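# Move the table caddy from desk to counter

## Task

Carry the table caddy from the desk and set it on the counter so that it ends upright with all three of its objects still standing upright inside it. Nothing new may be left on the floor. The glass spice jars must not be dropped more than a few centimetres or struck hard, because that breaks them. The utility cart is not fixed and can roll. When finished, release the caddy and move the robot away from it. The robot must not tip over or finish leaning.

## Robot and tools

Robot: TidyBot++, one mobile base (0.54 m long, 0.50 m wide, 0.38 m tall) on four powered casters, carrying a single seven-joint arm with a two-finger gripper. The shoulder sits 0.12 m ahead of the base centre, 0.68 m up. Cameras: base_camera (fixed on the base) and wrist_camera (on the hand, looking where the hand points). The arm begins folded, hand down, reaching up to 0.08 m beyond the base front with the elbow as high as 1.15 m.

Frames: the base frame has its origin on the floor under the base centre, x forward, y left, z up. hand_pose is reported in it: the midpoint between the finger pads, its z axis running out along the fingers, its y axis the closing direction. Odometry is the base frame as it was when the scene began; base_odometry only counts wheel rotation, so slip shows up as travel and drift of a few cm and several degrees builds up. Heading is positive leftward, range -3.142 to 3.142. base_tilt is in degrees, forward and right positive.

execute_actions: argument actions is a list holding one action or none (empty list = just report state and images). An action may contain base, joints, or both, plus optional speeds; its motions begin together. base takes exactly one key, each a relative offset from where the base last measured itself: translate_m (metres, forward +, -2 to 2), strafe_m (metres, left +, -2 to 2), rotate_rad (radians, counter-clockwise from above +, -6.3 to 6.3). joints is a dictionary of absolute targets by name, not offsets: joint_1_rad (any angle; arm yaw, positive is clockwise from above, opposite to rotate_rad), joint_2_rad shoulder -2.249 to 2.249, joint_3_rad any angle (upper-arm roll), joint_4_rad elbow -2.579 to 2.579, joint_5_rad any angle (forearm roll), joint_6_rad wrist -2.099 to 2.099, joint_7_rad any angle (hand roll; hand down, positive is counter-clockwise from above, and at 1.57 fingers open left/right), gripper_pos 0 (open) to 1 (closed). Unbounded joints take the short way; for larger turns send steps under half a revolution. speeds caps top speed for that action only: translate_m and strafe_m 0.05 to 0.5 m/s, rotate_rad 0.1 to 1.57 rad/s (defaults are the maxima). A base move that would need over 8.667 s at its speed is refused; an action runs at most 15 s. Unknown keys or out-of-range numbers refuse the whole call. cameras: list of base_camera, wrist_camera or all; omitted/null/all gives both, [] none. Parts you omit may keep pushing toward earlier targets.

wait: seconds 0 to 10; commands nothing, returns the same report. zoom_image: camera plus region [x0, y0, x1, y1] in that camera's last full image pixels, up to 504x504. finished_scene: scene number; irreversible, call only when the goal holds and will stay so. Replying without a tool call ends everything.

Arm geometry: upper arm 0.42 m, forearm 0.31 m, hand 0.31 m. With joint_1_rad 0, joint_3_rad 3.14, joint_5_rad 0, the arm moves in the base x-z plane; angles from vertical (forward +) are upper = j2, forearm = j2 - j4, hand = j2 - j4 - j6. Forward reach from shoulder = sum of length*sin(angle); height above shoulder = sum of length*cos(angle). A downward-pointing hand reaches about 0.94 m high at most, only near the base. Finger gap is about 85*(1 - gripper_pos) mm; closed fingertips stick out ~20 mm beyond the hand point; closing at 1 squeezes roughly 96-120 N per finger.

Reading results: base_status and joint_status report how each motion ended. done = reached (for the base, wheels turned the full amount, even if it slipped or was blocked). off_target = stopped short, maybe still pushing. contact_stop / time_out = target dropped, holding in place. A gripper off_target at 1 means it is holding something; done at 1 means empty. "joint command not followed" with "cause:" means a self-collision check withheld the arm targets (the gripper part still runs); those joints show not_followed and may be retried each action. There is no check against hitting the base; "ARM HIT" flags a hard hit on base or arm. on_its_own lists uncommanded motion. motor_effort gives percent of max effort per motor (bracket = peak), noisy and offset. MOTOR HOT warns from 60 C; at 75 C an OVER-TEMPERATURE FAULT lets the arm sink and shows limit_stop_at_motor_heat, so don't hold loads longer than needed. A torque sensor past its limit (104.5 N m joints 1-4, 51.3 for 5-7) freezes arm and gripper for 10 s; the base keeps going.

Accuracy: friction and load sag leave the hand 1-2 cm or more off; correct by sending each joint last command + (wanted - read). While holding a load, never send a joint its read angle. Trust camera images over hand_pose. The simulation keeps running while you think.

Cautions: lower the jars gently and keep the caddy level; avoid knocking the movable utility cart; never drive the base while the raised arm is snagged on something about 0.8 m up, or the robot may tip; horizontal force on a raised hand can lift wheels, and retracting the arm or backing off straightens a lean. A blocked base pushes hard until timeout. Loose objects may occasionally get nudged by outside forces.

Each tool is called after "Request:" as name(argument=value, ...) on one line, values as JSON.

## Session

Request:
execute_actions(actions=[])

Scene clock: 0.00 s.
base_odometry: x=+0.000 y=+0.000 heading=+0.000 (m, m, rad; odometry frame)
base_tilt: forward=+0.3 right=+0.2 (deg)
base_status: not commanded
joint_positions: joint_1_rad=+0.045 joint_2_rad=-0.311 joint_3_rad=+3.092 joint_4_rad=-2.530 joint_5_rad=-0.022 joint_6_rad=-0.840 joint_7_rad=+1.630 gripper_pos=+0.000
joint_status: not commanded
motor_effort: joint_1_rad=+0 joint_2_rad=-2 joint_3_rad=+1 joint_4_rad=+13 joint_5_rad=+0 joint_6_rad=+1 joint_7_rad=+0 (%)
hand_pose: x=+0.2662 y=+0.0051 z=+0.5822 quat_wxyz=(+0.000, +0.999, +0.024, +0.042) (m; base frame)
pictures: base_camera, wrist_camera
Images, in order (width x height): base_camera 644x364, wrist_camera 644x476.

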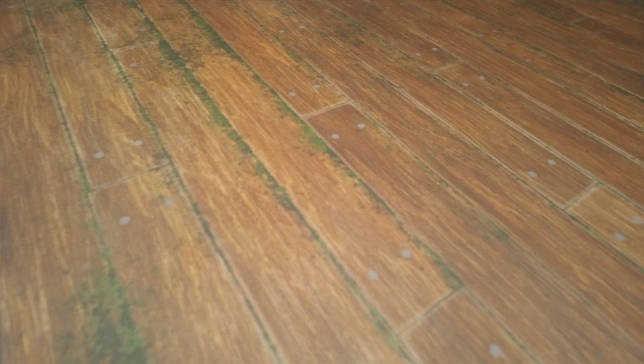

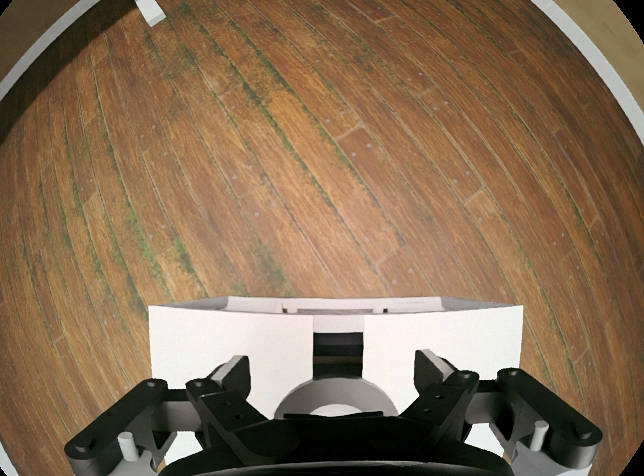

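Request:
execute_actions(actions=[{"joints":{"joint_6_rad":0.4}}], cameras=["wrist_camera"])

Scene clock: 1.67 s.
base_odometry: x=+0.000 y=+0.000 heading=+0.000 (m, m, rad; odometry frame)
base_tilt: forward=+0.3 right=+0.2 (deg)
base_status: not commanded
joint_positions: joint_1_rad=+0.045 joint_2_rad=-0.311 joint_3_rad=+3.092 joint_4_rad=-2.530 joint_5_rad=-0.022 joint_6_rad=+0.388 joint_7_rad=+1.630 gripper_pos=+0.000
joint_status: all done
motor_effort: joint_1_rad=+0(1) joint_2_rad=-7(7) joint_3_rad=+1(1) joint_4_rad=+18(19) joint_5_rad=+0(0) joint_6_rad=+8(9) joint_7_rad=+0(0) (%)
hand_pose: x=+0.5412 y=+0.0015 z=+0.8123 quat_wxyz=(+0.021, +0.793, +0.018, +0.609) (m; base frame)
pictures: wrist_camera
camera_calibration (this result's frames):
wrist_camera: T_world_to_cam=[[0.0727044, -0.997162, 0.019561, -0.0432152], [-0.176092, -0.032139, -0.983849, 0.97], [0.981685, 0.0680856, -0.177929, -0.259008], [0, 0, 0, 1]] pos_world=[0.428216, 0.00571696, 0.909094]
Images, in order (width x height): wrist_camera 644x476.

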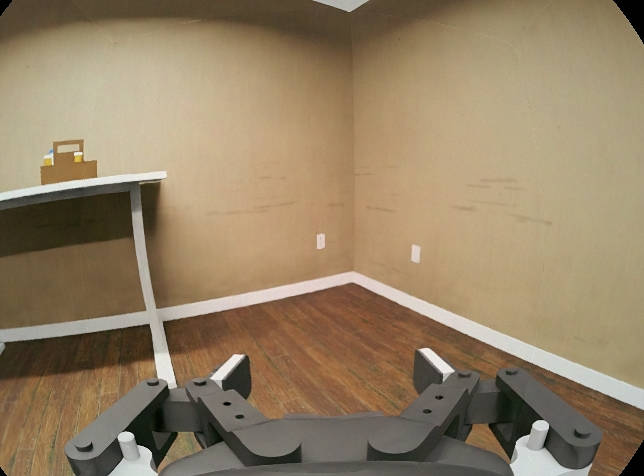

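Request:
execute_actions(actions=[{"base":{"rotate_rad":0.9}}], cameras=["wrist_camera"])

Request:
zoom_image(camera="wrist_camera", region=[200, 100, 460, 300])

Request:
execute_actions(actions=[{"base":{"rotate_rad":1.6}}], cameras=["wrist_camera"])

Request:
execute_actions(actions=[{"base":{"rotate_rad":1.9}}], cameras=["wrist_camera"])

Scene clock: 3.73 s.
base_odometry: x=+0.000 y=+0.000 heading=+0.899 (m, m, rad; odometry frame)
base_tilt: forward=+0.3 right=+0.2 (deg)
base_status: done
joint_positions: joint_1_rad=+0.045 joint_2_rad=-0.311 joint_3_rad=+3.092 joint_4_rad=-2.530 joint_5_rad=-0.022 joint_6_rad=+0.388 joint_7_rad=+1.630 gripper_pos=+0.000
joint_status: not commanded
motor_effort: joint_1_rad=+0(1) joint_2_rad=-7(8) joint_3_rad=+1(2) joint_4_rad=+18(19) joint_5_rad=+0(0) joint_6_rad=+9(9) joint_7_rad=+0(1) (%)
hand_pose: x=+0.5412 y=+0.0015 z=+0.8123 quat_wxyz=(+0.021, +0.793, +0.018, +0.609) (m; base frame)
pictures: wrist_camera
camera_calibration (this result's frames):
wrist_camera: T_world_to_cam=[[0.0727044, -0.997162, 0.0195609, -0.0432151], [-0.176092, -0.0321389, -0.983849, 0.97], [0.981685, 0.0680857, -0.177929, -0.259008], [0, 0, 0, 1]] pos_world=[0.428216, 0.00571696, 0.909094]
Images, in order (width x height): wrist_camera 644x476.

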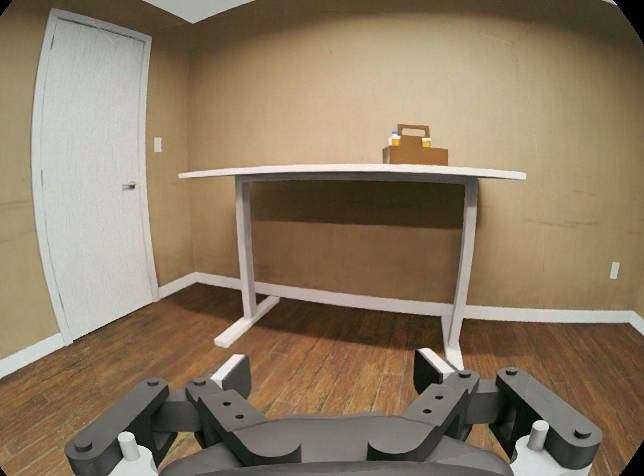

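Region (200, 100, 460, 300) of wrist_camera's 644x476 image, scaled by 1.938; it fills the top 388 rows of this view, and the rest is white.

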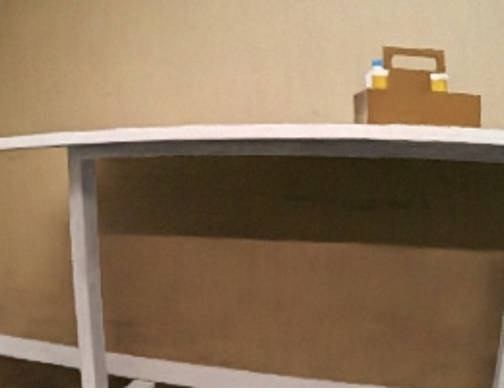

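Scene clock: 6.03 s.
base_odometry: x=+0.000 y=+0.000 heading=+2.498 (m, m, rad; odometry frame)
base_tilt: forward=+0.3 right=+0.2 (deg)
base_status: done
joint_positions: joint_1_rad=+0.045 joint_2_rad=-0.311 joint_3_rad=+3.092 joint_4_rad=-2.530 joint_5_rad=-0.022 joint_6_rad=+0.388 joint_7_rad=+1.630 gripper_pos=+0.000
joint_status: not commanded
motor_effort: joint_1_rad=+0(1) joint_2_rad=-7(8) joint_3_rad=+1(2) joint_4_rad=+18(19) joint_5_rad=+1(1) joint_6_rad=+8(9) joint_7_rad=+0(0) (%)
hand_pose: x=+0.5412 y=+0.0015 z=+0.8123 quat_wxyz=(+0.021, +0.793, +0.018, +0.609) (m; base frame)
pictures: wrist_camera
camera_calibration (this result's frames):
wrist_camera: T_world_to_cam=[[0.0727043, -0.997162, 0.0195608, -0.043215], [-0.176092, -0.0321387, -0.983849, 0.97], [0.981685, 0.0680856, -0.177929, -0.259008], [0, 0, 0, 1]] pos_world=[0.428216, 0.00571692, 0.909094]
Images, in order (width x height): wrist_camera 644x476.

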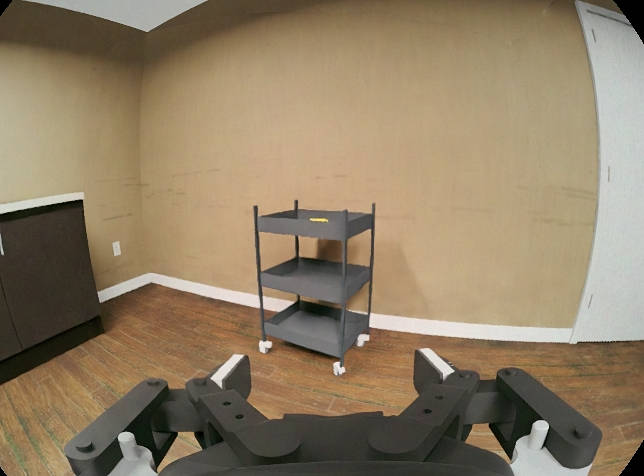

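Scene clock: 8.53 s.
base_odometry: x=+0.000 y=+0.000 heading=-1.886 (m, m, rad; odometry frame)
base_tilt: forward=+0.3 right=+0.2 (deg)
base_status: done
joint_positions: joint_1_rad=+0.045 joint_2_rad=-0.311 joint_3_rad=+3.092 joint_4_rad=-2.530 joint_5_rad=-0.022 joint_6_rad=+0.388 joint_7_rad=+1.630 gripper_pos=+0.000
joint_status: not commanded
motor_effort: joint_1_rad=+0(2) joint_2_rad=-7(8) joint_3_rad=+1(2) joint_4_rad=+19(19) joint_5_rad=+0(1) joint_6_rad=+9(8) joint_7_rad=+0(0) (%)
hand_pose: x=+0.5412 y=+0.0015 z=+0.8123 quat_wxyz=(+0.021, +0.793, +0.018, +0.609) (m; base frame)
pictures: wrist_camera
camera_calibration (this result's frames):
wrist_camera: T_world_to_cam=[[0.0727045, -0.997162, 0.0195609, -0.0432151], [-0.176092, -0.0321389, -0.983849, 0.97], [0.981685, 0.0680857, -0.177929, -0.259008], [0, 0, 0, 1]] pos_world=[0.428216, 0.00571697, 0.909094]
Images, in order (width x height): wrist_camera 644x476.

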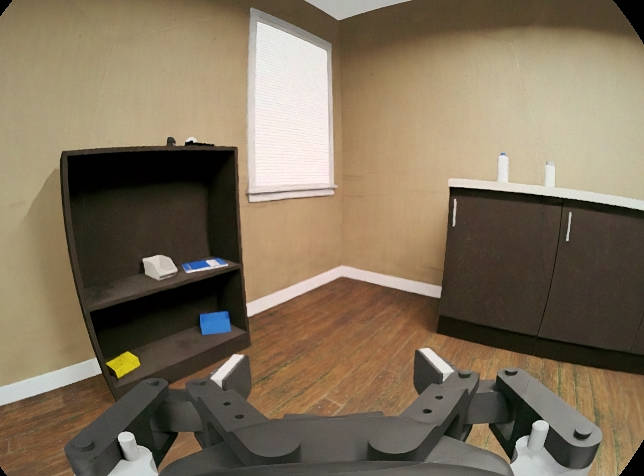

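Request:
execute_actions(actions=[{"base":{"rotate_rad":2.8},"joints":{"joint_1_rad":0,"joint_2_rad":-0.2,"joint_3_rad":3.14,"joint_4_rad":-1.22,"joint_5_rad":0,"joint_6_rad":-0.7}}], cameras=["wrist_camera"])

Scene clock: 12.33 s.
base_odometry: x=+0.000 y=+0.000 heading=+0.913 (m, m, rad; odometry frame)
base_tilt: forward=+0.3 right=+0.2 (deg)
base_status: done
joint_positions: joint_1_rad=+0.015 joint_2_rad=-0.211 joint_3_rad=+3.121 joint_4_rad=-1.242 joint_5_rad=-0.022 joint_6_rad=-0.663 joint_7_rad=+1.630 gripper_pos=+0.000
joint_status: all done
motor_effort: joint_1_rad=-1(2) joint_2_rad=-12(16) joint_3_rad=+1(3) joint_4_rad=+19(22) joint_5_rad=+0(1) joint_6_rad=+9(9) joint_7_rad=+0(0) (%)
hand_pose: x=+0.6093 y=+0.0102 z=+1.2165 quat_wxyz=(+0.009, +0.749, +0.024, +0.662) (m; base frame)
pictures: wrist_camera
camera_calibration (this result's frames):
wrist_camera: T_world_to_cam=[[0.0963774, -0.99517, 0.0186528, -0.0607308], [-0.0393527, -0.0225352, -0.998971, 1.31493], [0.994567, 0.0955442, -0.0413346, -0.428848], [0, 0, 0, 1]] pos_world=[0.484117, 0.0101686, 1.29698]
Images, in order (width x height): wrist_camera 644x476.

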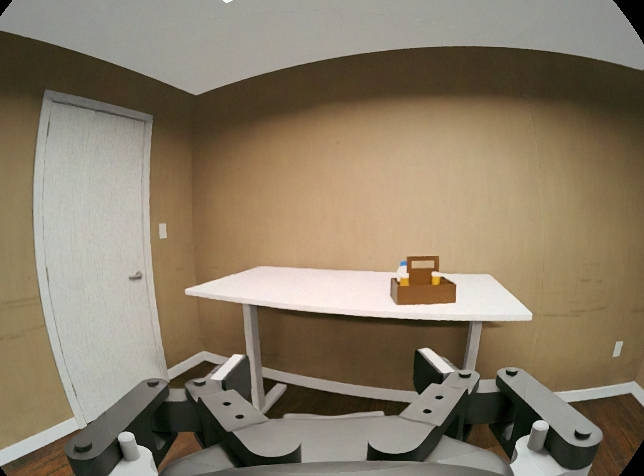

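Request:
execute_actions(actions=[{"base":{"rotate_rad":-0.26}}], cameras=[])

Request:
execute_actions(actions=[{"base":{"translate_m":0.65}}], cameras=[])

Request:
execute_actions(actions=[{"base":{"strafe_m":0.11},"joints":{"joint_6_rad":-0.9}}])

Scene clock: 13.97 s.
base_odometry: x=+0.000 y=+0.000 heading=+0.654 (m, m, rad; odometry frame)
base_tilt: forward=+0.3 right=+0.2 (deg)
base_status: done
joint_positions: joint_1_rad=+0.013 joint_2_rad=-0.211 joint_3_rad=+3.134 joint_4_rad=-1.242 joint_5_rad=-0.022 joint_6_rad=-0.663 joint_7_rad=+1.630 gripper_pos=+0.000
joint_status: not commanded
motor_effort: joint_1_rad=+0(2) joint_2_rad=-12(12) joint_3_rad=+1(3) joint_4_rad=+20(20) joint_5_rad=+0(0) joint_6_rad=+8(9) joint_7_rad=+0(0) (%)
hand_pose: x=+0.6095 y=+0.0037 z=+1.2165 quat_wxyz=(+0.011, +0.749, +0.019, +0.662) (m; base frame)
pictures: none
No camera images: the call's "cameras" was empty. Leave "cameras" out to get every camera's image.

Scene clock: 16.63 s.
base_odometry: x=+0.515 y=+0.396 heading=+0.655 (m, m, rad; odometry frame)
base_tilt: forward=+0.3 right=+0.1 (deg)
base_status: done
joint_positions: joint_1_rad=+0.013 joint_2_rad=-0.201 joint_3_rad=+3.134 joint_4_rad=-1.240 joint_5_rad=-0.022 joint_6_rad=-0.667 joint_7_rad=+1.630 gripper_pos=+0.000
joint_status: not commanded
motor_effort: joint_1_rad=+0(0) joint_2_rad=-14(16) joint_3_rad=+1(2) joint_4_rad=+20(21) joint_5_rad=+0(0) joint_6_rad=+8(10) joint_7_rad=+0(0) (%)
hand_pose: x=+0.6141 y=+0.0037 z=+1.2116 quat_wxyz=(+0.011, +0.753, +0.019, +0.658) (m; base frame)
pictures: none
No camera images: the call's "cameras" was empty. Leave "cameras" out to get every camera's image.

Scene clock: 17.93 s.
base_odometry: x=+0.448 y=+0.484 heading=+0.655 (m, m, rad; odometry frame)
base_tilt: forward=+0.3 right=+0.1 (deg)
base_status: done
joint_positions: joint_1_rad=+0.011 joint_2_rad=-0.201 joint_3_rad=+3.134 joint_4_rad=-1.235 joint_5_rad=-0.022 joint_6_rad=-0.885 joint_7_rad=+1.630 gripper_pos=+0.000
joint_status: all done
motor_effort: joint_1_rad=+0(1) joint_2_rad=-12(14) joint_3_rad=+2(4) joint_4_rad=+18(21) joint_5_rad=+0(1) joint_6_rad=+8(9) joint_7_rad=-1(0) (%)
hand_pose: x=+0.5977 y=+0.0053 z=+1.1485 quat_wxyz=(+0.008, +0.819, +0.022, +0.574) (m; base frame)
pictures: base_camera, wrist_camera
camera_calibration (this result's frames):
wrist_camera: T_world_to_cam=[[0.0925436, -0.995704, -0.00292318, -0.0362068], [-0.261528, -0.0214743, -0.964957, 1.34018], [0.960749, 0.0900651, -0.262392, -0.145524], [0, 0, 0, 1]] pos_world=[0.493658, 0.00583482, 1.25493]
Images, in order (width x height): base_camera 644x364, wrist_camera 644x476.

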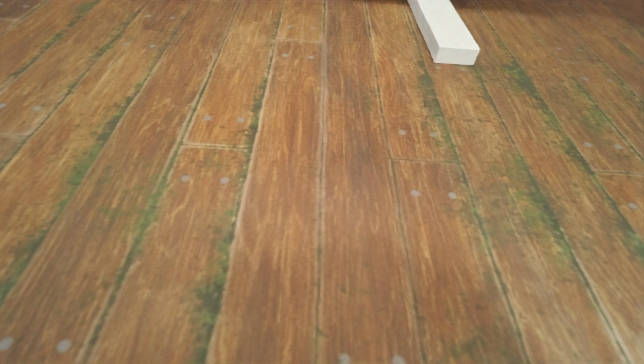

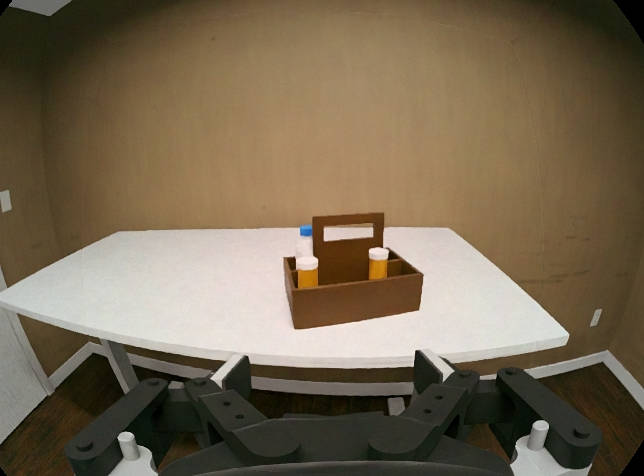

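Request:
zoom_image(camera="wrist_camera", region=[260, 190, 450, 350])

Region (260, 190, 450, 350) of wrist_camera's 644x476 image, scaled by 2.653; it fills the top 424 rows of this view, and the rest is white.

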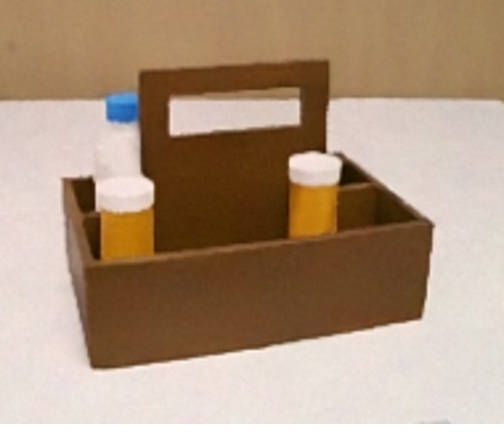

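Request:
execute_actions(actions=[{"base":{"rotate_rad":0.33},"joints":{"joint_1_rad":0,"joint_2_rad":0.034,"joint_4_rad":-1.372,"joint_6_rad":-0.165,"joint_7_rad":0.06,"gripper_pos":0.55}}], cameras=[])

Request:
execute_actions(actions=[{"base":{"strafe_m":-0.35}}])

Scene clock: 21.00 s.
base_odometry: x=+0.448 y=+0.484 heading=+0.984 (m, m, rad; odometry frame)
base_tilt: forward=+0.3 right=+0.2 (deg)
base_status: done
joint_positions: joint_1_rad=+0.006 joint_2_rad=+0.028 joint_3_rad=+3.134 joint_4_rad=-1.349 joint_5_rad=-0.022 joint_6_rad=-0.195 joint_7_rad=+0.063 gripper_pos=+0.550
joint_status: all done
motor_effort: joint_1_rad=+0(2) joint_2_rad=-23(25) joint_3_rad=+0(3) joint_4_rad=+22(23) joint_5_rad=+0(1) joint_6_rad=+9(9) joint_7_rad=+0(0) (%)
hand_pose: x=+0.7505 y=+0.0033 z=+1.1625 quat_wxyz=(-0.491, +0.512, -0.488, +0.509) (m; base frame)
pictures: none
No camera images: the call's "cameras" was empty. Leave "cameras" out to get every camera's image.

Scene clock: 23.03 s.
base_odometry: x=+0.740 y=+0.291 heading=+0.985 (m, m, rad; odometry frame)
base_tilt: forward=+0.3 right=+0.2 (deg)
base_status: done
joint_positions: joint_1_rad=+0.005 joint_2_rad=+0.028 joint_3_rad=+3.138 joint_4_rad=-1.349 joint_5_rad=-0.022 joint_6_rad=-0.195 joint_7_rad=+0.063 gripper_pos=+0.550
joint_status: not commanded
motor_effort: joint_1_rad=-1(3) joint_2_rad=-22(24) joint_3_rad=+0(2) joint_4_rad=+22(23) joint_5_rad=+1(1) joint_6_rad=+9(9) joint_7_rad=+0(0) (%)
hand_pose: x=+0.7505 y=+0.0016 z=+1.1625 quat_wxyz=(-0.490, +0.511, -0.489, +0.509) (m; base frame)
pictures: base_camera, wrist_camera
camera_calibration (this result's frames):
wrist_camera: T_world_to_cam=[[0.0746937, -0.0246802, -0.996901, 1.11343], [0.0809119, 0.996548, -0.018609, 0.0348634], [0.993919, -0.0792712, 0.0764327, -0.706876], [0, 0, 0, 1]] pos_world=[0.61659, -0.0632984, 1.16465]
Images, in order (width x height): base_camera 644x364, wrist_camera 644x476.

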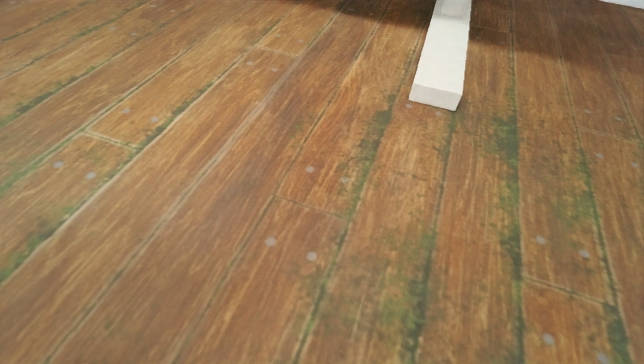

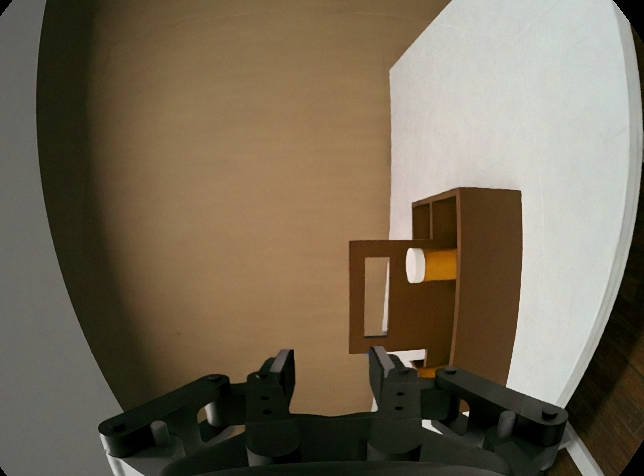

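Request:
execute_actions(actions=[{"base":{"strafe_m":-0.025},"joints":{"joint_4_rad":-1.443,"joint_6_rad":-0.10}}], cameras=[])

Request:
execute_actions(actions=[{"base":{"translate_m":0.11},"speeds":{"translate_m":0.1}}], cameras=["wrist_camera"])

Scene clock: 24.33 s.
base_odometry: x=+0.761 y=+0.277 heading=+0.985 (m, m, rad; odometry frame)
base_tilt: forward=+0.3 right=+0.1 (deg)
base_status: done
joint_positions: joint_1_rad=+0.005 joint_2_rad=+0.030 joint_3_rad=+3.141 joint_4_rad=-1.424 joint_5_rad=-0.022 joint_6_rad=-0.137 joint_7_rad=+0.063 gripper_pos=+0.550
joint_status: all done
motor_effort: joint_1_rad=-1(3) joint_2_rad=-24(24) joint_3_rad=+0(4) joint_4_rad=+23(23) joint_5_rad=+0(1) joint_6_rad=+9(9) joint_7_rad=+0(0) (%)
hand_pose: x=+0.7549 y=-0.0006 z=+1.1328 quat_wxyz=(-0.484, +0.515, -0.495, +0.506) (m; base frame)
pictures: none
No camera images: the call's "cameras" was empty. Leave "cameras" out to get every camera's image.

Scene clock: 25.93 s.
base_odometry: x=+0.822 y=+0.369 heading=+0.985 (m, m, rad; odometry frame)
base_tilt: forward=+0.3 right=+0.2 (deg)
base_status: done
joint_positions: joint_1_rad=+0.005 joint_2_rad=+0.033 joint_3_rad=+3.141 joint_4_rad=-1.425 joint_5_rad=-0.022 joint_6_rad=-0.135 joint_7_rad=+0.063 gripper_pos=+0.550
joint_status: not commanded
motor_effort: joint_1_rad=+0(0) joint_2_rad=-22(26) joint_3_rad=+1(0) joint_4_rad=+22(23) joint_5_rad=+1(0) joint_6_rad=+8(9) joint_7_rad=+0(0) (%)
hand_pose: x=+0.7565 y=-0.0007 z=+1.1311 quat_wxyz=(-0.484, +0.515, -0.495, +0.505) (m; base frame)
pictures: wrist_camera
camera_calibration (this result's frames):
wrist_camera: T_world_to_cam=[[0.0541453, -0.0247753, -0.998226, 1.09863], [0.0847232, 0.996201, -0.0201295, 0.0348666], [0.994932, -0.083483, 0.0560387, -0.688268], [0, 0, 0, 1]] pos_world=[0.622341, -0.0649739, 1.13595]
Images, in order (width x height): wrist_camera 644x476.

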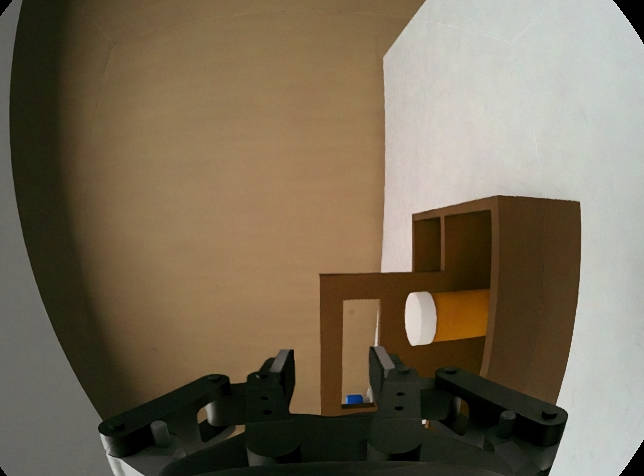

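Request:
execute_actions(actions=[{"base":{"strafe_m":0.014}}], cameras=[])

Request:
execute_actions(actions=[{"base":{"translate_m":0.07},"speeds":{"translate_m":0.05}}], cameras=["wrist_camera"])

Scene clock: 26.83 s.
base_odometry: x=+0.811 y=+0.377 heading=+0.985 (m, m, rad; odometry frame)
base_tilt: forward=+0.3 right=+0.2 (deg)
base_status: done
joint_positions: joint_1_rad=+0.003 joint_2_rad=+0.033 joint_3_rad=+3.140 joint_4_rad=-1.425 joint_5_rad=-0.022 joint_6_rad=-0.134 joint_7_rad=+0.063 gripper_pos=+0.550
joint_status: not commanded
motor_effort: joint_1_rad=+0(3) joint_2_rad=-24(25) joint_3_rad=+1(2) joint_4_rad=+23(23) joint_5_rad=+1(1) joint_6_rad=+9(9) joint_7_rad=+0(0) (%)
hand_pose: x=+0.7565 y=+0.0008 z=+1.1312 quat_wxyz=(-0.485, +0.516, -0.495, +0.505) (m; base frame)
pictures: none
No camera images: the call's "cameras" was empty. Leave "cameras" out to get every camera's image.

Scene clock: 28.67 s.
base_odometry: x=+0.849 y=+0.435 heading=+0.985 (m, m, rad; odometry frame)
base_tilt: forward=+0.3 right=+0.1 (deg)
base_status: done
joint_positions: joint_1_rad=+0.003 joint_2_rad=+0.033 joint_3_rad=+3.140 joint_4_rad=-1.425 joint_5_rad=-0.022 joint_6_rad=-0.134 joint_7_rad=+0.063 gripper_pos=+0.550
joint_status: not commanded
motor_effort: joint_1_rad=+0(2) joint_2_rad=-24(27) joint_3_rad=+1(1) joint_4_rad=+22(23) joint_5_rad=+1(0) joint_6_rad=+9(10) joint_7_rad=+0(0) (%)
hand_pose: x=+0.7567 y=+0.0008 z=+1.1310 quat_wxyz=(-0.485, +0.516, -0.495, +0.505) (m; base frame)
pictures: wrist_camera
camera_calibration (this result's frames):
wrist_camera: T_world_to_cam=[[0.0546027, -0.0246269, -0.998204, 1.09823], [0.0824116, 0.996396, -0.0200743, 0.0350593], [0.995101, -0.0811675, 0.0564355, -0.688918], [0, 0, 0, 1]] pos_world=[0.622688, -0.0638049, 1.13584]
Images, in order (width x height): wrist_camera 644x476.

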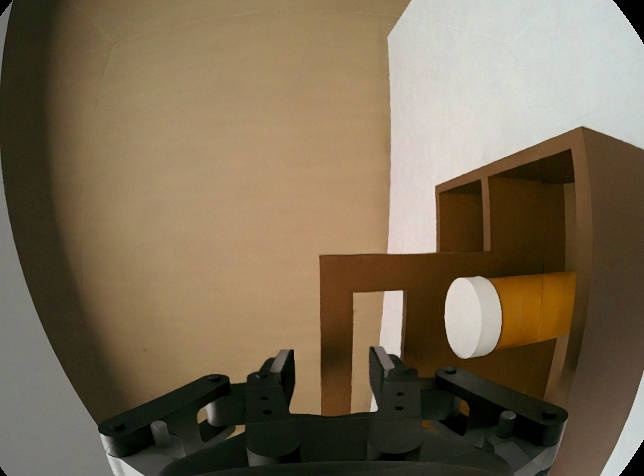

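Request:
execute_actions(actions=[{"base":{"translate_m":0.035},"speeds":{"translate_m":0.05}}], cameras=["wrist_camera"])

Scene clock: 29.97 s.
base_odometry: x=+0.869 y=+0.465 heading=+0.985 (m, m, rad; odometry frame)
base_tilt: forward=+0.3 right=+0.2 (deg)
base_status: done
joint_positions: joint_1_rad=+0.003 joint_2_rad=+0.033 joint_3_rad=+3.140 joint_4_rad=-1.425 joint_5_rad=-0.022 joint_6_rad=-0.133 joint_7_rad=+0.063 gripper_pos=+0.550
joint_status: not commanded
motor_effort: joint_1_rad=+0(1) joint_2_rad=-23(27) joint_3_rad=+1(2) joint_4_rad=+22(22) joint_5_rad=+1(1) joint_6_rad=+8(8) joint_7_rad=+0(0) (%)
hand_pose: x=+0.7566 y=+0.0008 z=+1.1312 quat_wxyz=(-0.485, +0.516, -0.494, +0.505) (m; base frame)
pictures: wrist_camera
camera_calibration (this result's frames):
wrist_camera: T_world_to_cam=[[0.0548797, -0.0246278, -0.998189, 1.09814], [0.0824206, 0.996396, -0.0200522, 0.0350368], [0.995085, -0.0811709, 0.0567118, -0.689158], [0, 0, 0, 1]] pos_world=[0.622618, -0.0638054, 1.13593]
Images, in order (width x height): wrist_camera 644x476.

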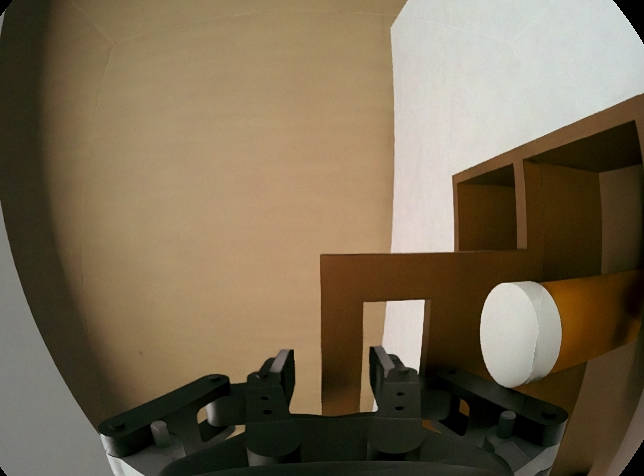

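Request:
execute_actions(actions=[{"joints":{"gripper_pos":1.0}}], cameras=["wrist_camera"])

Scene clock: 31.07 s.
base_odometry: x=+0.869 y=+0.465 heading=+0.985 (m, m, rad; odometry frame)
base_tilt: forward=+0.3 right=+0.2 (deg)
base_status: not commanded
joint_positions: joint_1_rad=+0.003 joint_2_rad=+0.034 joint_3_rad=+3.140 joint_4_rad=-1.429 joint_5_rad=-0.022 joint_6_rad=-0.133 joint_7_rad=+0.063 gripper_pos=+0.829
joint_status: gripper_pos off_target (ended at +0.829, target +1.000)
motor_effort: joint_1_rad=-1(3) joint_2_rad=-23(27) joint_3_rad=-1(2) joint_4_rad=+22(25) joint_5_rad=+1(2) joint_6_rad=+9(12) joint_7_rad=+1(1) (%)
hand_pose: x=+0.7571 y=+0.0008 z=+1.1282 quat_wxyz=(-0.483, +0.517, -0.496, +0.504) (m; base frame)
pictures: wrist_camera
camera_calibration (this result's frames):
wrist_camera: T_world_to_cam=[[0.05039, -0.0246162, -0.998426, 1.09879], [0.0823409, 0.996395, -0.0204104, 0.0354056], [0.99533, -0.0811828, 0.0522353, -0.684615], [0, 0, 0, 1]] pos_world=[0.623134, -0.0638089, 1.13355]
Images, in order (width x height): wrist_camera 644x476.

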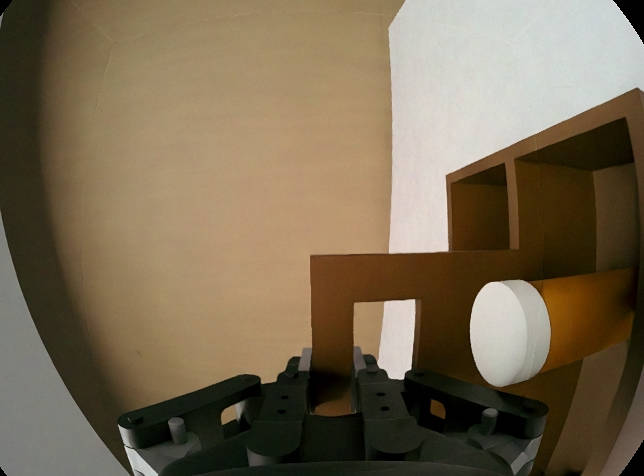

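Request:
execute_actions(actions=[{"joints":{"joint_2_rad":0.02,"joint_4_rad":-1.22,"joint_6_rad":-0.33,"gripper_pos":1.0}}])

Scene clock: 32.47 s.
base_odometry: x=+0.869 y=+0.465 heading=+0.985 (m, m, rad; odometry frame)
base_tilt: forward=+0.3 right=+0.1 (deg)
base_status: not commanded
joint_positions: joint_1_rad=+0.003 joint_2_rad=+0.046 joint_3_rad=+3.140 joint_4_rad=-1.265 joint_5_rad=-0.022 joint_6_rad=-0.317 joint_7_rad=+0.063 gripper_pos=+0.829
joint_status: joint_4_rad off_target (ended at -1.265, target -1.220); gripper_pos off_target (ended at +0.829, target +1.000); the others done
motor_effort: joint_1_rad=+0(1) joint_2_rad=-28(30) joint_3_rad=+1(1) joint_4_rad=+26(28) joint_5_rad=+0(1) joint_6_rad=+12(13) joint_7_rad=+0(1) (%)
hand_pose: x=+0.7529 y=+0.0020 z=+1.1654 quat_wxyz=(-0.476, +0.526, -0.502, +0.495) (m; base frame)
pictures: base_camera, wrist_camera
camera_calibration (this result's frames):
wrist_camera: T_world_to_cam=[[0.019215, -0.0251231, -0.9995, 1.16087], [0.0777456, 0.996695, -0.023558, 0.0424342], [0.996788, -0.0772541, 0.0211047, -0.647075], [0, 0, 0, 1]] pos_world=[0.619392, -0.0631183, 1.17495]
Images, in order (width x height): base_camera 644x364, wrist_camera 644x476.

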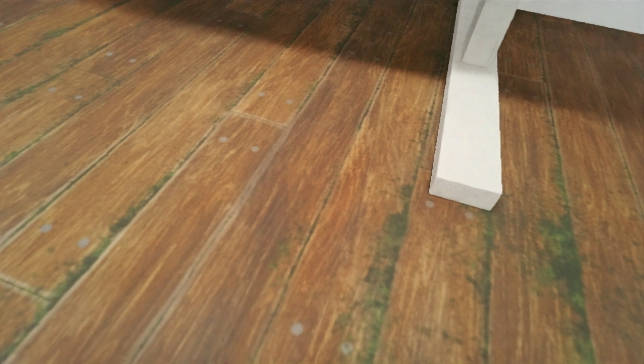

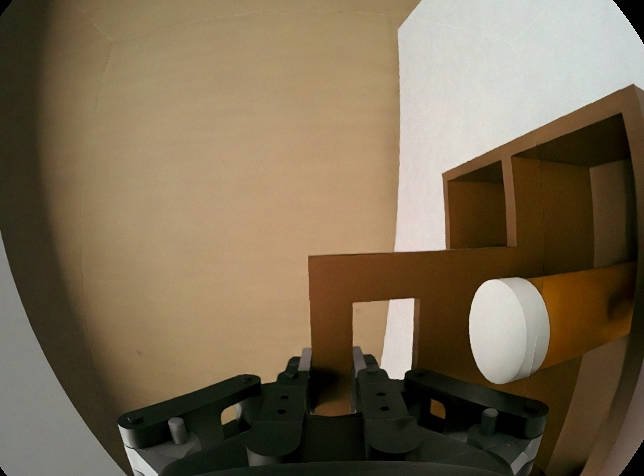

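Request:
execute_actions(actions=[{"joints":{"joint_2_rad":0.0,"joint_4_rad":-1.15,"joint_6_rad":-0.34,"gripper_pos":1.0}}], cameras=[])

Request:
execute_actions(actions=[{"base":{"translate_m":-0.6},"speeds":{"translate_m":0.2}}], cameras=["wrist_camera"])

Scene clock: 33.63 s.
base_odometry: x=+0.869 y=+0.465 heading=+0.985 (m, m, rad; odometry frame)
base_tilt: forward=+0.3 right=+0.2 (deg)
base_status: not commanded
joint_positions: joint_1_rad=+0.003 joint_2_rad=+0.032 joint_3_rad=+3.140 joint_4_rad=-1.195 joint_5_rad=-0.022 joint_6_rad=-0.329 joint_7_rad=+0.063 gripper_pos=+0.829
joint_status: joint_4_rad off_target (ended at -1.195, target -1.150); gripper_pos off_target (ended at +0.829, target +1.000); the others done
motor_effort: joint_1_rad=+0(0) joint_2_rad=-27(30) joint_3_rad=+1(0) joint_4_rad=+26(28) joint_5_rad=+0(0) joint_6_rad=+13(14) joint_7_rad=+0(0) (%)
hand_pose: x=+0.7399 y=+0.0021 z=+1.2130 quat_wxyz=(-0.494, +0.508, -0.484, +0.513) (m; base frame)
pictures: none
No camera images: the call's "cameras" was empty. Leave "cameras" out to get every camera's image.

Scene clock: 37.33 s.
base_odometry: x=+0.537 y=-0.036 heading=+0.986 (m, m, rad; odometry frame)
base_tilt: forward=+0.3 right=+0.1 (deg)
base_status: done
joint_positions: joint_1_rad=+0.003 joint_2_rad=+0.026 joint_3_rad=+3.140 joint_4_rad=-1.195 joint_5_rad=-0.022 joint_6_rad=-0.331 joint_7_rad=+0.063 gripper_pos=+0.829
joint_status: not commanded
motor_effort: joint_1_rad=-1(3) joint_2_rad=-26(33) joint_3_rad=+1(2) joint_4_rad=+26(27) joint_5_rad=+0(0) joint_6_rad=+13(13) joint_7_rad=-1(1) (%)
hand_pose: x=+0.7367 y=+0.0022 z=+1.2160 quat_wxyz=(-0.495, +0.507, -0.483, +0.514) (m; base frame)
pictures: wrist_camera
camera_calibration (this result's frames):
wrist_camera: T_world_to_cam=[[0.0943135, -0.0253894, -0.995219, 1.15124], [0.078972, 0.996715, -0.0179436, 0.0369918], [0.992405, -0.0769021, 0.0960088, -0.719834], [0, 0, 0, 1]] pos_world=[0.602868, -0.0629977, 1.21551]
Images, in order (width x height): wrist_camera 644x476.

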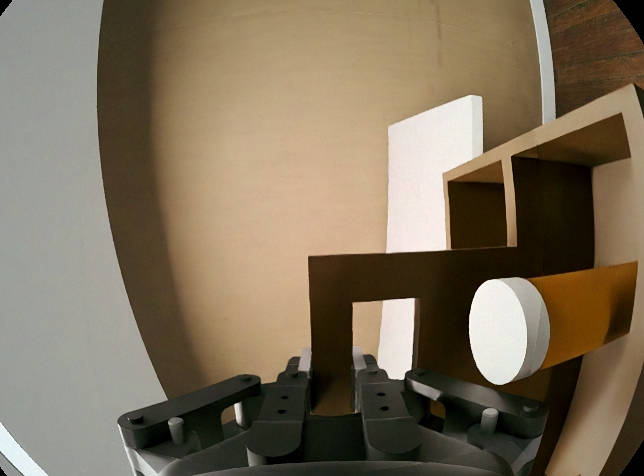

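Request:
execute_actions(actions=[{"base":{"rotate_rad":2.757},"speeds":{"rotate_rad":0.5}}])

Scene clock: 43.87 s.
base_odometry: x=+0.537 y=-0.036 heading=-2.541 (m, m, rad; odometry frame)
base_tilt: forward=+0.3 right=+0.1 (deg)
base_status: done
joint_positions: joint_1_rad=+0.000 joint_2_rad=+0.026 joint_3_rad=+3.138 joint_4_rad=-1.195 joint_5_rad=-0.022 joint_6_rad=-0.331 joint_7_rad=+0.063 gripper_pos=+0.829
joint_status: not commanded
motor_effort: joint_1_rad=-1(4) joint_2_rad=-27(28) joint_3_rad=+0(4) joint_4_rad=+26(27) joint_5_rad=+0(1) joint_6_rad=+13(13) joint_7_rad=-1(1) (%)
hand_pose: x=+0.7366 y=+0.0054 z=+1.2159 quat_wxyz=(-0.496, +0.508, -0.482, +0.513) (m; base frame)
pictures: base_camera, wrist_camera
camera_calibration (this result's frames):
wrist_camera: T_world_to_cam=[[0.0942546, -0.0248421, -0.995238, 1.15134], [0.0736902, 0.99712, -0.0179102, 0.03761], [0.992817, -0.0716511, 0.0958138, -0.719633], [0, 0, 0, 1]] pos_world=[0.603174, -0.0604626, 1.21548]
Images, in order (width x height): base_camera 644x364, wrist_camera 644x476.

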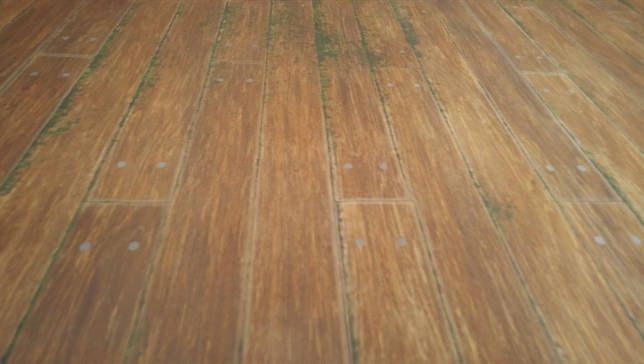

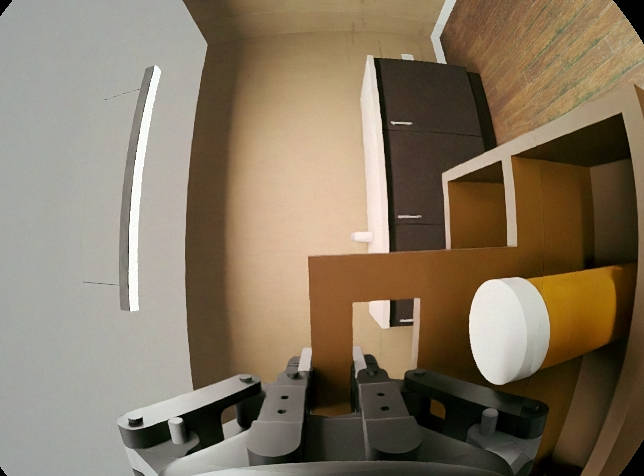

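Request:
execute_actions(actions=[{"base":{"strafe_m":-0.75},"speeds":{"strafe_m":0.3}}], cameras=[])

Request:
execute_actions(actions=[{"base":{"translate_m":1.3},"speeds":{"translate_m":0.35}}])

Scene clock: 47.63 s.
base_odometry: x=+0.112 y=+0.583 heading=-2.540 (m, m, rad; odometry frame)
base_tilt: forward=+0.3 right=+0.2 (deg)
base_status: done
joint_positions: joint_1_rad=+0.000 joint_2_rad=+0.026 joint_3_rad=+3.139 joint_4_rad=-1.195 joint_5_rad=-0.022 joint_6_rad=-0.331 joint_7_rad=+0.063 gripper_pos=+0.829
joint_status: not commanded
motor_effort: joint_1_rad=+0(3) joint_2_rad=-27(29) joint_3_rad=+0(4) joint_4_rad=+26(27) joint_5_rad=+0(1) joint_6_rad=+12(13) joint_7_rad=-1(0) (%)
hand_pose: x=+0.7366 y=+0.0054 z=+1.2159 quat_wxyz=(-0.496, +0.508, -0.482, +0.513) (m; base frame)
pictures: none
No camera images: the call's "cameras" was empty. Leave "cameras" out to get every camera's image.

Scene clock: 52.33 s.
base_odometry: x=-0.960 y=-0.152 heading=-2.541 (m, m, rad; odometry frame)
base_tilt: forward=+0.3 right=+0.2 (deg)
base_status: done
joint_positions: joint_1_rad=+0.000 joint_2_rad=+0.029 joint_3_rad=+3.139 joint_4_rad=-1.194 joint_5_rad=-0.022 joint_6_rad=-0.333 joint_7_rad=+0.063 gripper_pos=+0.829
joint_status: not commanded
motor_effort: joint_1_rad=+0(1) joint_2_rad=-28(30) joint_3_rad=+1(2) joint_4_rad=+27(27) joint_5_rad=+0(0) joint_6_rad=+13(14) joint_7_rad=-1(0) (%)
hand_pose: x=+0.7378 y=+0.0054 z=+1.2144 quat_wxyz=(-0.496, +0.509, -0.483, +0.512) (m; base frame)
pictures: base_camera, wrist_camera
camera_calibration (this result's frames):
wrist_camera: T_world_to_cam=[[0.0912225, -0.0248574, -0.99552, 1.15229], [0.0736385, 0.99712, -0.0181497, 0.0378335], [0.993104, -0.0716529, 0.0927902, -0.717183], [0, 0, 0, 1]] pos_world=[0.604337, -0.0604698, 1.21436]
Images, in order (width x height): base_camera 644x364, wrist_camera 644x476.

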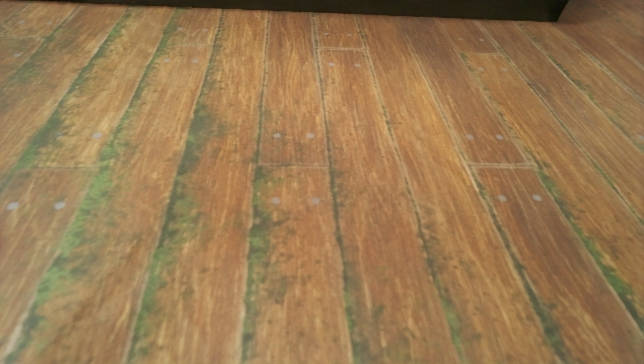

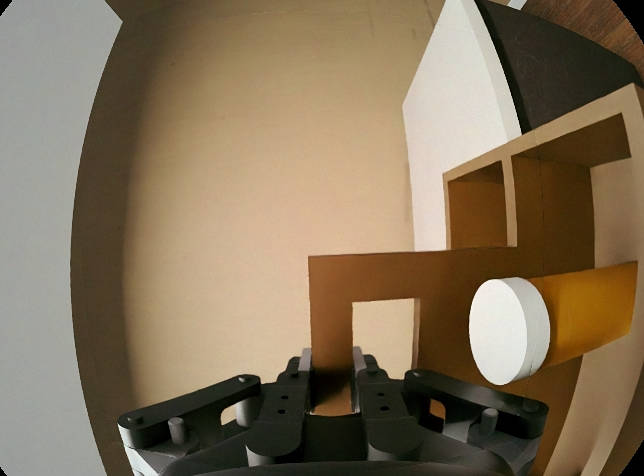

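Request:
execute_actions(actions=[{"base":{"translate_m":0.58},"speeds":{"translate_m":0.25}}])

Scene clock: 55.67 s.
base_odometry: x=-1.439 y=-0.480 heading=-2.541 (m, m, rad; odometry frame)
base_tilt: forward=+0.3 right=+0.1 (deg)
base_status: done
joint_positions: joint_1_rad=+0.000 joint_2_rad=+0.029 joint_3_rad=+3.139 joint_4_rad=-1.194 joint_5_rad=-0.022 joint_6_rad=-0.333 joint_7_rad=+0.063 gripper_pos=+0.829
joint_status: not commanded
motor_effort: joint_1_rad=+0(0) joint_2_rad=-28(31) joint_3_rad=+0(1) joint_4_rad=+26(27) joint_5_rad=+0(0) joint_6_rad=+13(14) joint_7_rad=-1(1) (%)
hand_pose: x=+0.7377 y=+0.0054 z=+1.2144 quat_wxyz=(-0.496, +0.509, -0.483, +0.512) (m; base frame)
pictures: base_camera, wrist_camera
camera_calibration (this result's frames):
wrist_camera: T_world_to_cam=[[0.0911951, -0.0248593, -0.995523, 1.15238], [0.0736329, 0.99712, -0.018154, 0.0378478], [0.993107, -0.0716477, 0.0927629, -0.717088], [0, 0, 0, 1]] pos_world=[0.604266, -0.060469, 1.21443]
Images, in order (width x height): base_camera 644x364, wrist_camera 644x476.

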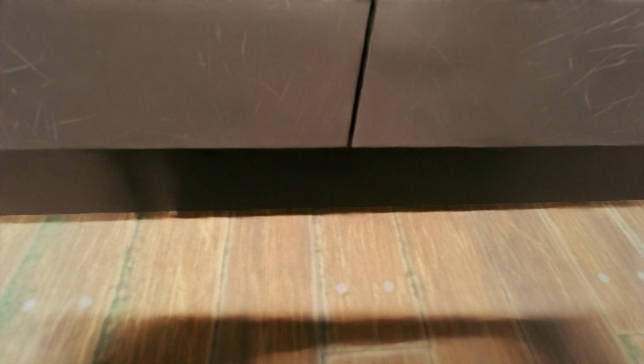

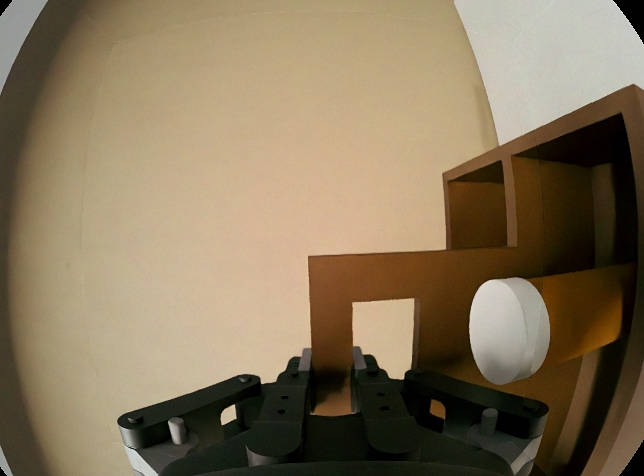

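Request:
execute_actions(actions=[{"joints":{"joint_4_rad":-1.40,"joint_6_rad":-0.07,"gripper_pos":1.0}}], cameras=["wrist_camera"])

Scene clock: 57.30 s.
base_odometry: x=-1.439 y=-0.480 heading=-2.541 (m, m, rad; odometry frame)
base_tilt: forward=+0.3 right=+0.2 (deg)
base_status: not commanded
joint_positions: joint_1_rad=+0.000 joint_2_rad=+0.028 joint_3_rad=+3.139 joint_4_rad=-1.410 joint_5_rad=-0.022 joint_6_rad=-0.131 joint_7_rad=+0.063 gripper_pos=+0.829
joint_status: joint_6_rad off_target (ended at -0.131, target -0.070); gripper_pos off_target (ended at +0.829, target +1.000); the others done
motor_effort: joint_1_rad=+0(0) joint_2_rad=-28(30) joint_3_rad=+0(1) joint_4_rad=+26(28) joint_5_rad=+0(0) joint_6_rad=+13(14) joint_7_rad=+0(1) (%)
hand_pose: x=+0.7538 y=+0.0041 z=+1.1442 quat_wxyz=(-0.491, +0.511, -0.488, +0.509) (m; base frame)
pictures: wrist_camera
camera_calibration (this result's frames):
wrist_camera: T_world_to_cam=[[0.0771862, -0.0242224, -0.996722, 1.09292], [0.0776212, 0.996817, -0.0182137, 0.0337178], [0.993991, -0.0759609, 0.0788206, -0.711368], [0, 0, 0, 1]] pos_world=[0.620117, -0.0611733, 1.14603]
Images, in order (width x height): wrist_camera 644x476.

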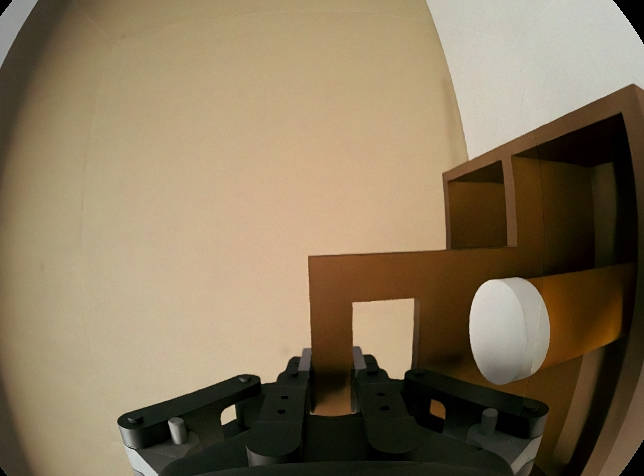

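Request:
execute_actions(actions=[{"joints":{"joint_4_rad":-1.50,"joint_6_rad":0.03,"gripper_pos":1.0}}], cameras=["wrist_camera"])

Request:
execute_actions(actions=[{"joints":{"joint_4_rad":-1.57,"joint_6_rad":0.10,"gripper_pos":1.0}}], cameras=["wrist_camera"])

Scene clock: 58.33 s.
base_odometry: x=-1.439 y=-0.480 heading=-2.541 (m, m, rad; odometry frame)
base_tilt: forward=+0.3 right=+0.1 (deg)
base_status: not commanded
joint_positions: joint_1_rad=+0.000 joint_2_rad=+0.028 joint_3_rad=+3.139 joint_4_rad=-1.511 joint_5_rad=-0.022 joint_6_rad=-0.031 joint_7_rad=+0.063 gripper_pos=+0.829
joint_status: joint_6_rad off_target (ended at -0.031, target +0.030); gripper_pos off_target (ended at +0.829, target +1.000); the others done
motor_effort: joint_1_rad=+0(1) joint_2_rad=-28(30) joint_3_rad=+1(1) joint_4_rad=+27(28) joint_5_rad=+0(0) joint_6_rad=+12(14) joint_7_rad=-1(1) (%)
hand_pose: x=+0.7564 y=+0.0035 z=+1.1123 quat_wxyz=(-0.491, +0.511, -0.489, +0.509) (m; base frame)
pictures: wrist_camera
camera_calibration (this result's frames):
wrist_camera: T_world_to_cam=[[0.0758032, -0.0242154, -0.996829, 1.06206], [0.0797366, 0.996651, -0.0181476, 0.0319179], [0.99393, -0.0781081, 0.0774801, -0.709931], [0, 0, 0, 1]] pos_world=[0.622569, -0.0615441, 1.11428]
Images, in order (width x height): wrist_camera 644x476.

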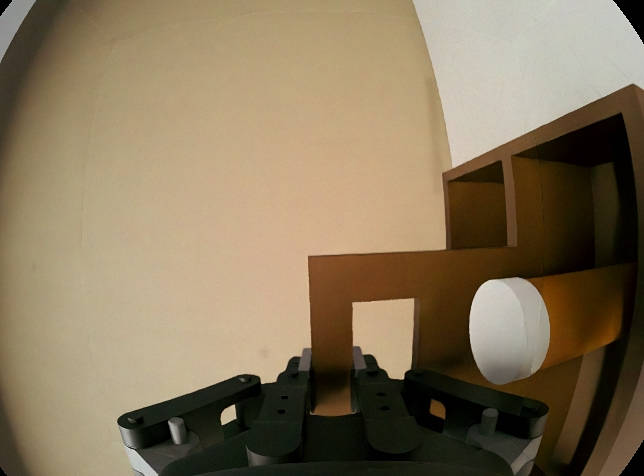

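Scene clock: 59.17 s.
base_odometry: x=-1.439 y=-0.480 heading=-2.541 (m, m, rad; odometry frame)
base_tilt: forward=+0.3 right=+0.2 (deg)
base_status: not commanded
joint_positions: joint_1_rad=+0.000 joint_2_rad=+0.028 joint_3_rad=+3.139 joint_4_rad=-1.578 joint_5_rad=-0.022 joint_6_rad=+0.041 joint_7_rad=+0.063 gripper_pos=+0.829
joint_status: joint_6_rad off_target (ended at +0.041, target +0.100); gripper_pos off_target (ended at +0.829, target +1.000); the others done
motor_effort: joint_1_rad=+0(1) joint_2_rad=-28(29) joint_3_rad=+1(0) joint_4_rad=+26(28) joint_5_rad=+1(1) joint_6_rad=+12(12) joint_7_rad=+0(0) (%)
hand_pose: x=+0.7564 y=+0.0030 z=+1.0928 quat_wxyz=(-0.491, +0.509, -0.488, +0.511) (m; base frame)
pictures: wrist_camera
camera_calibration (this result's frames):
wrist_camera: T_world_to_cam=[[0.0808574, -0.0243264, -0.996429, 1.0383], [0.081395, 0.996524, -0.0177237, 0.0303358], [0.993397, -0.0796712, 0.0825564, -0.713546], [0, 0, 0, 1]] pos_world=[0.622411, -0.0618214, 1.09404]
Images, in order (width x height): wrist_camera 644x476.

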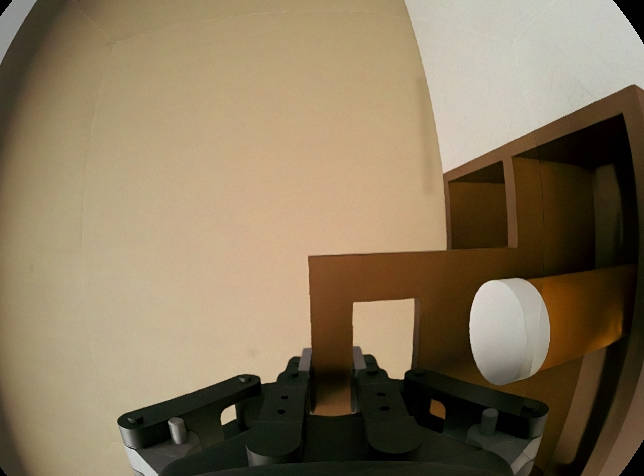

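No contact yet; lower once more.

Request:
execute_actions(actions=[{"joints":{"joint_4_rad":-1.64,"joint_6_rad":0.17,"gripper_pos":1.0}}], cameras=["wrist_camera"])

Scene clock: 60.03 s.
base_odometry: x=-1.439 y=-0.480 heading=-2.541 (m, m, rad; odometry frame)
base_tilt: forward=+0.3 right=+0.2 (deg)
base_status: not commanded
joint_positions: joint_1_rad=+0.000 joint_2_rad=+0.022 joint_3_rad=+3.139 joint_4_rad=-1.625 joint_5_rad=-0.022 joint_6_rad=+0.125 joint_7_rad=+0.063 gripper_pos=+0.829
joint_status: gripper_pos off_target (ended at +0.829, target +1.000); the others done
motor_effort: joint_1_rad=+0(2) joint_2_rad=-24(28) joint_3_rad=+0(0) joint_4_rad=+23(27) joint_5_rad=+1(1) joint_6_rad=+10(12) joint_7_rad=+1(1) (%)
hand_pose: x=+0.7526 y=+0.0024 z=+1.0935 quat_wxyz=(-0.501, +0.498, -0.477, +0.522) (m; base frame)
pictures: wrist_camera
camera_calibration (this result's frames):
wrist_camera: T_world_to_cam=[[0.123812, -0.0245013, -0.992003, 1.00219], [0.083899, 0.996374, -0.0141378, 0.0254217], [0.988753, -0.0814777, 0.125418, -0.753226], [0, 0, 0, 1]] pos_world=[0.618539, -0.0621458, 1.089]
Images, in order (width x height): wrist_camera 644x476.

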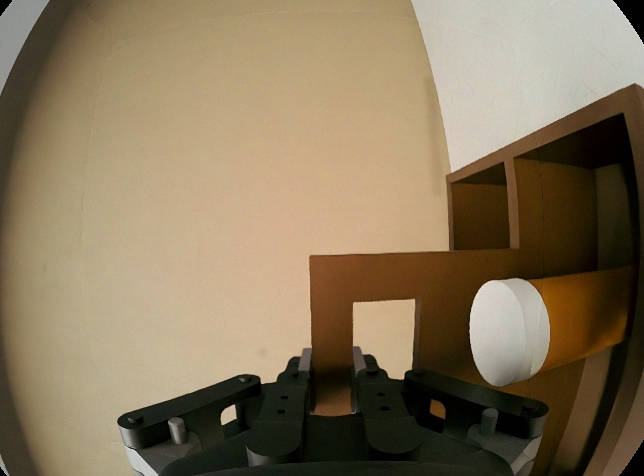

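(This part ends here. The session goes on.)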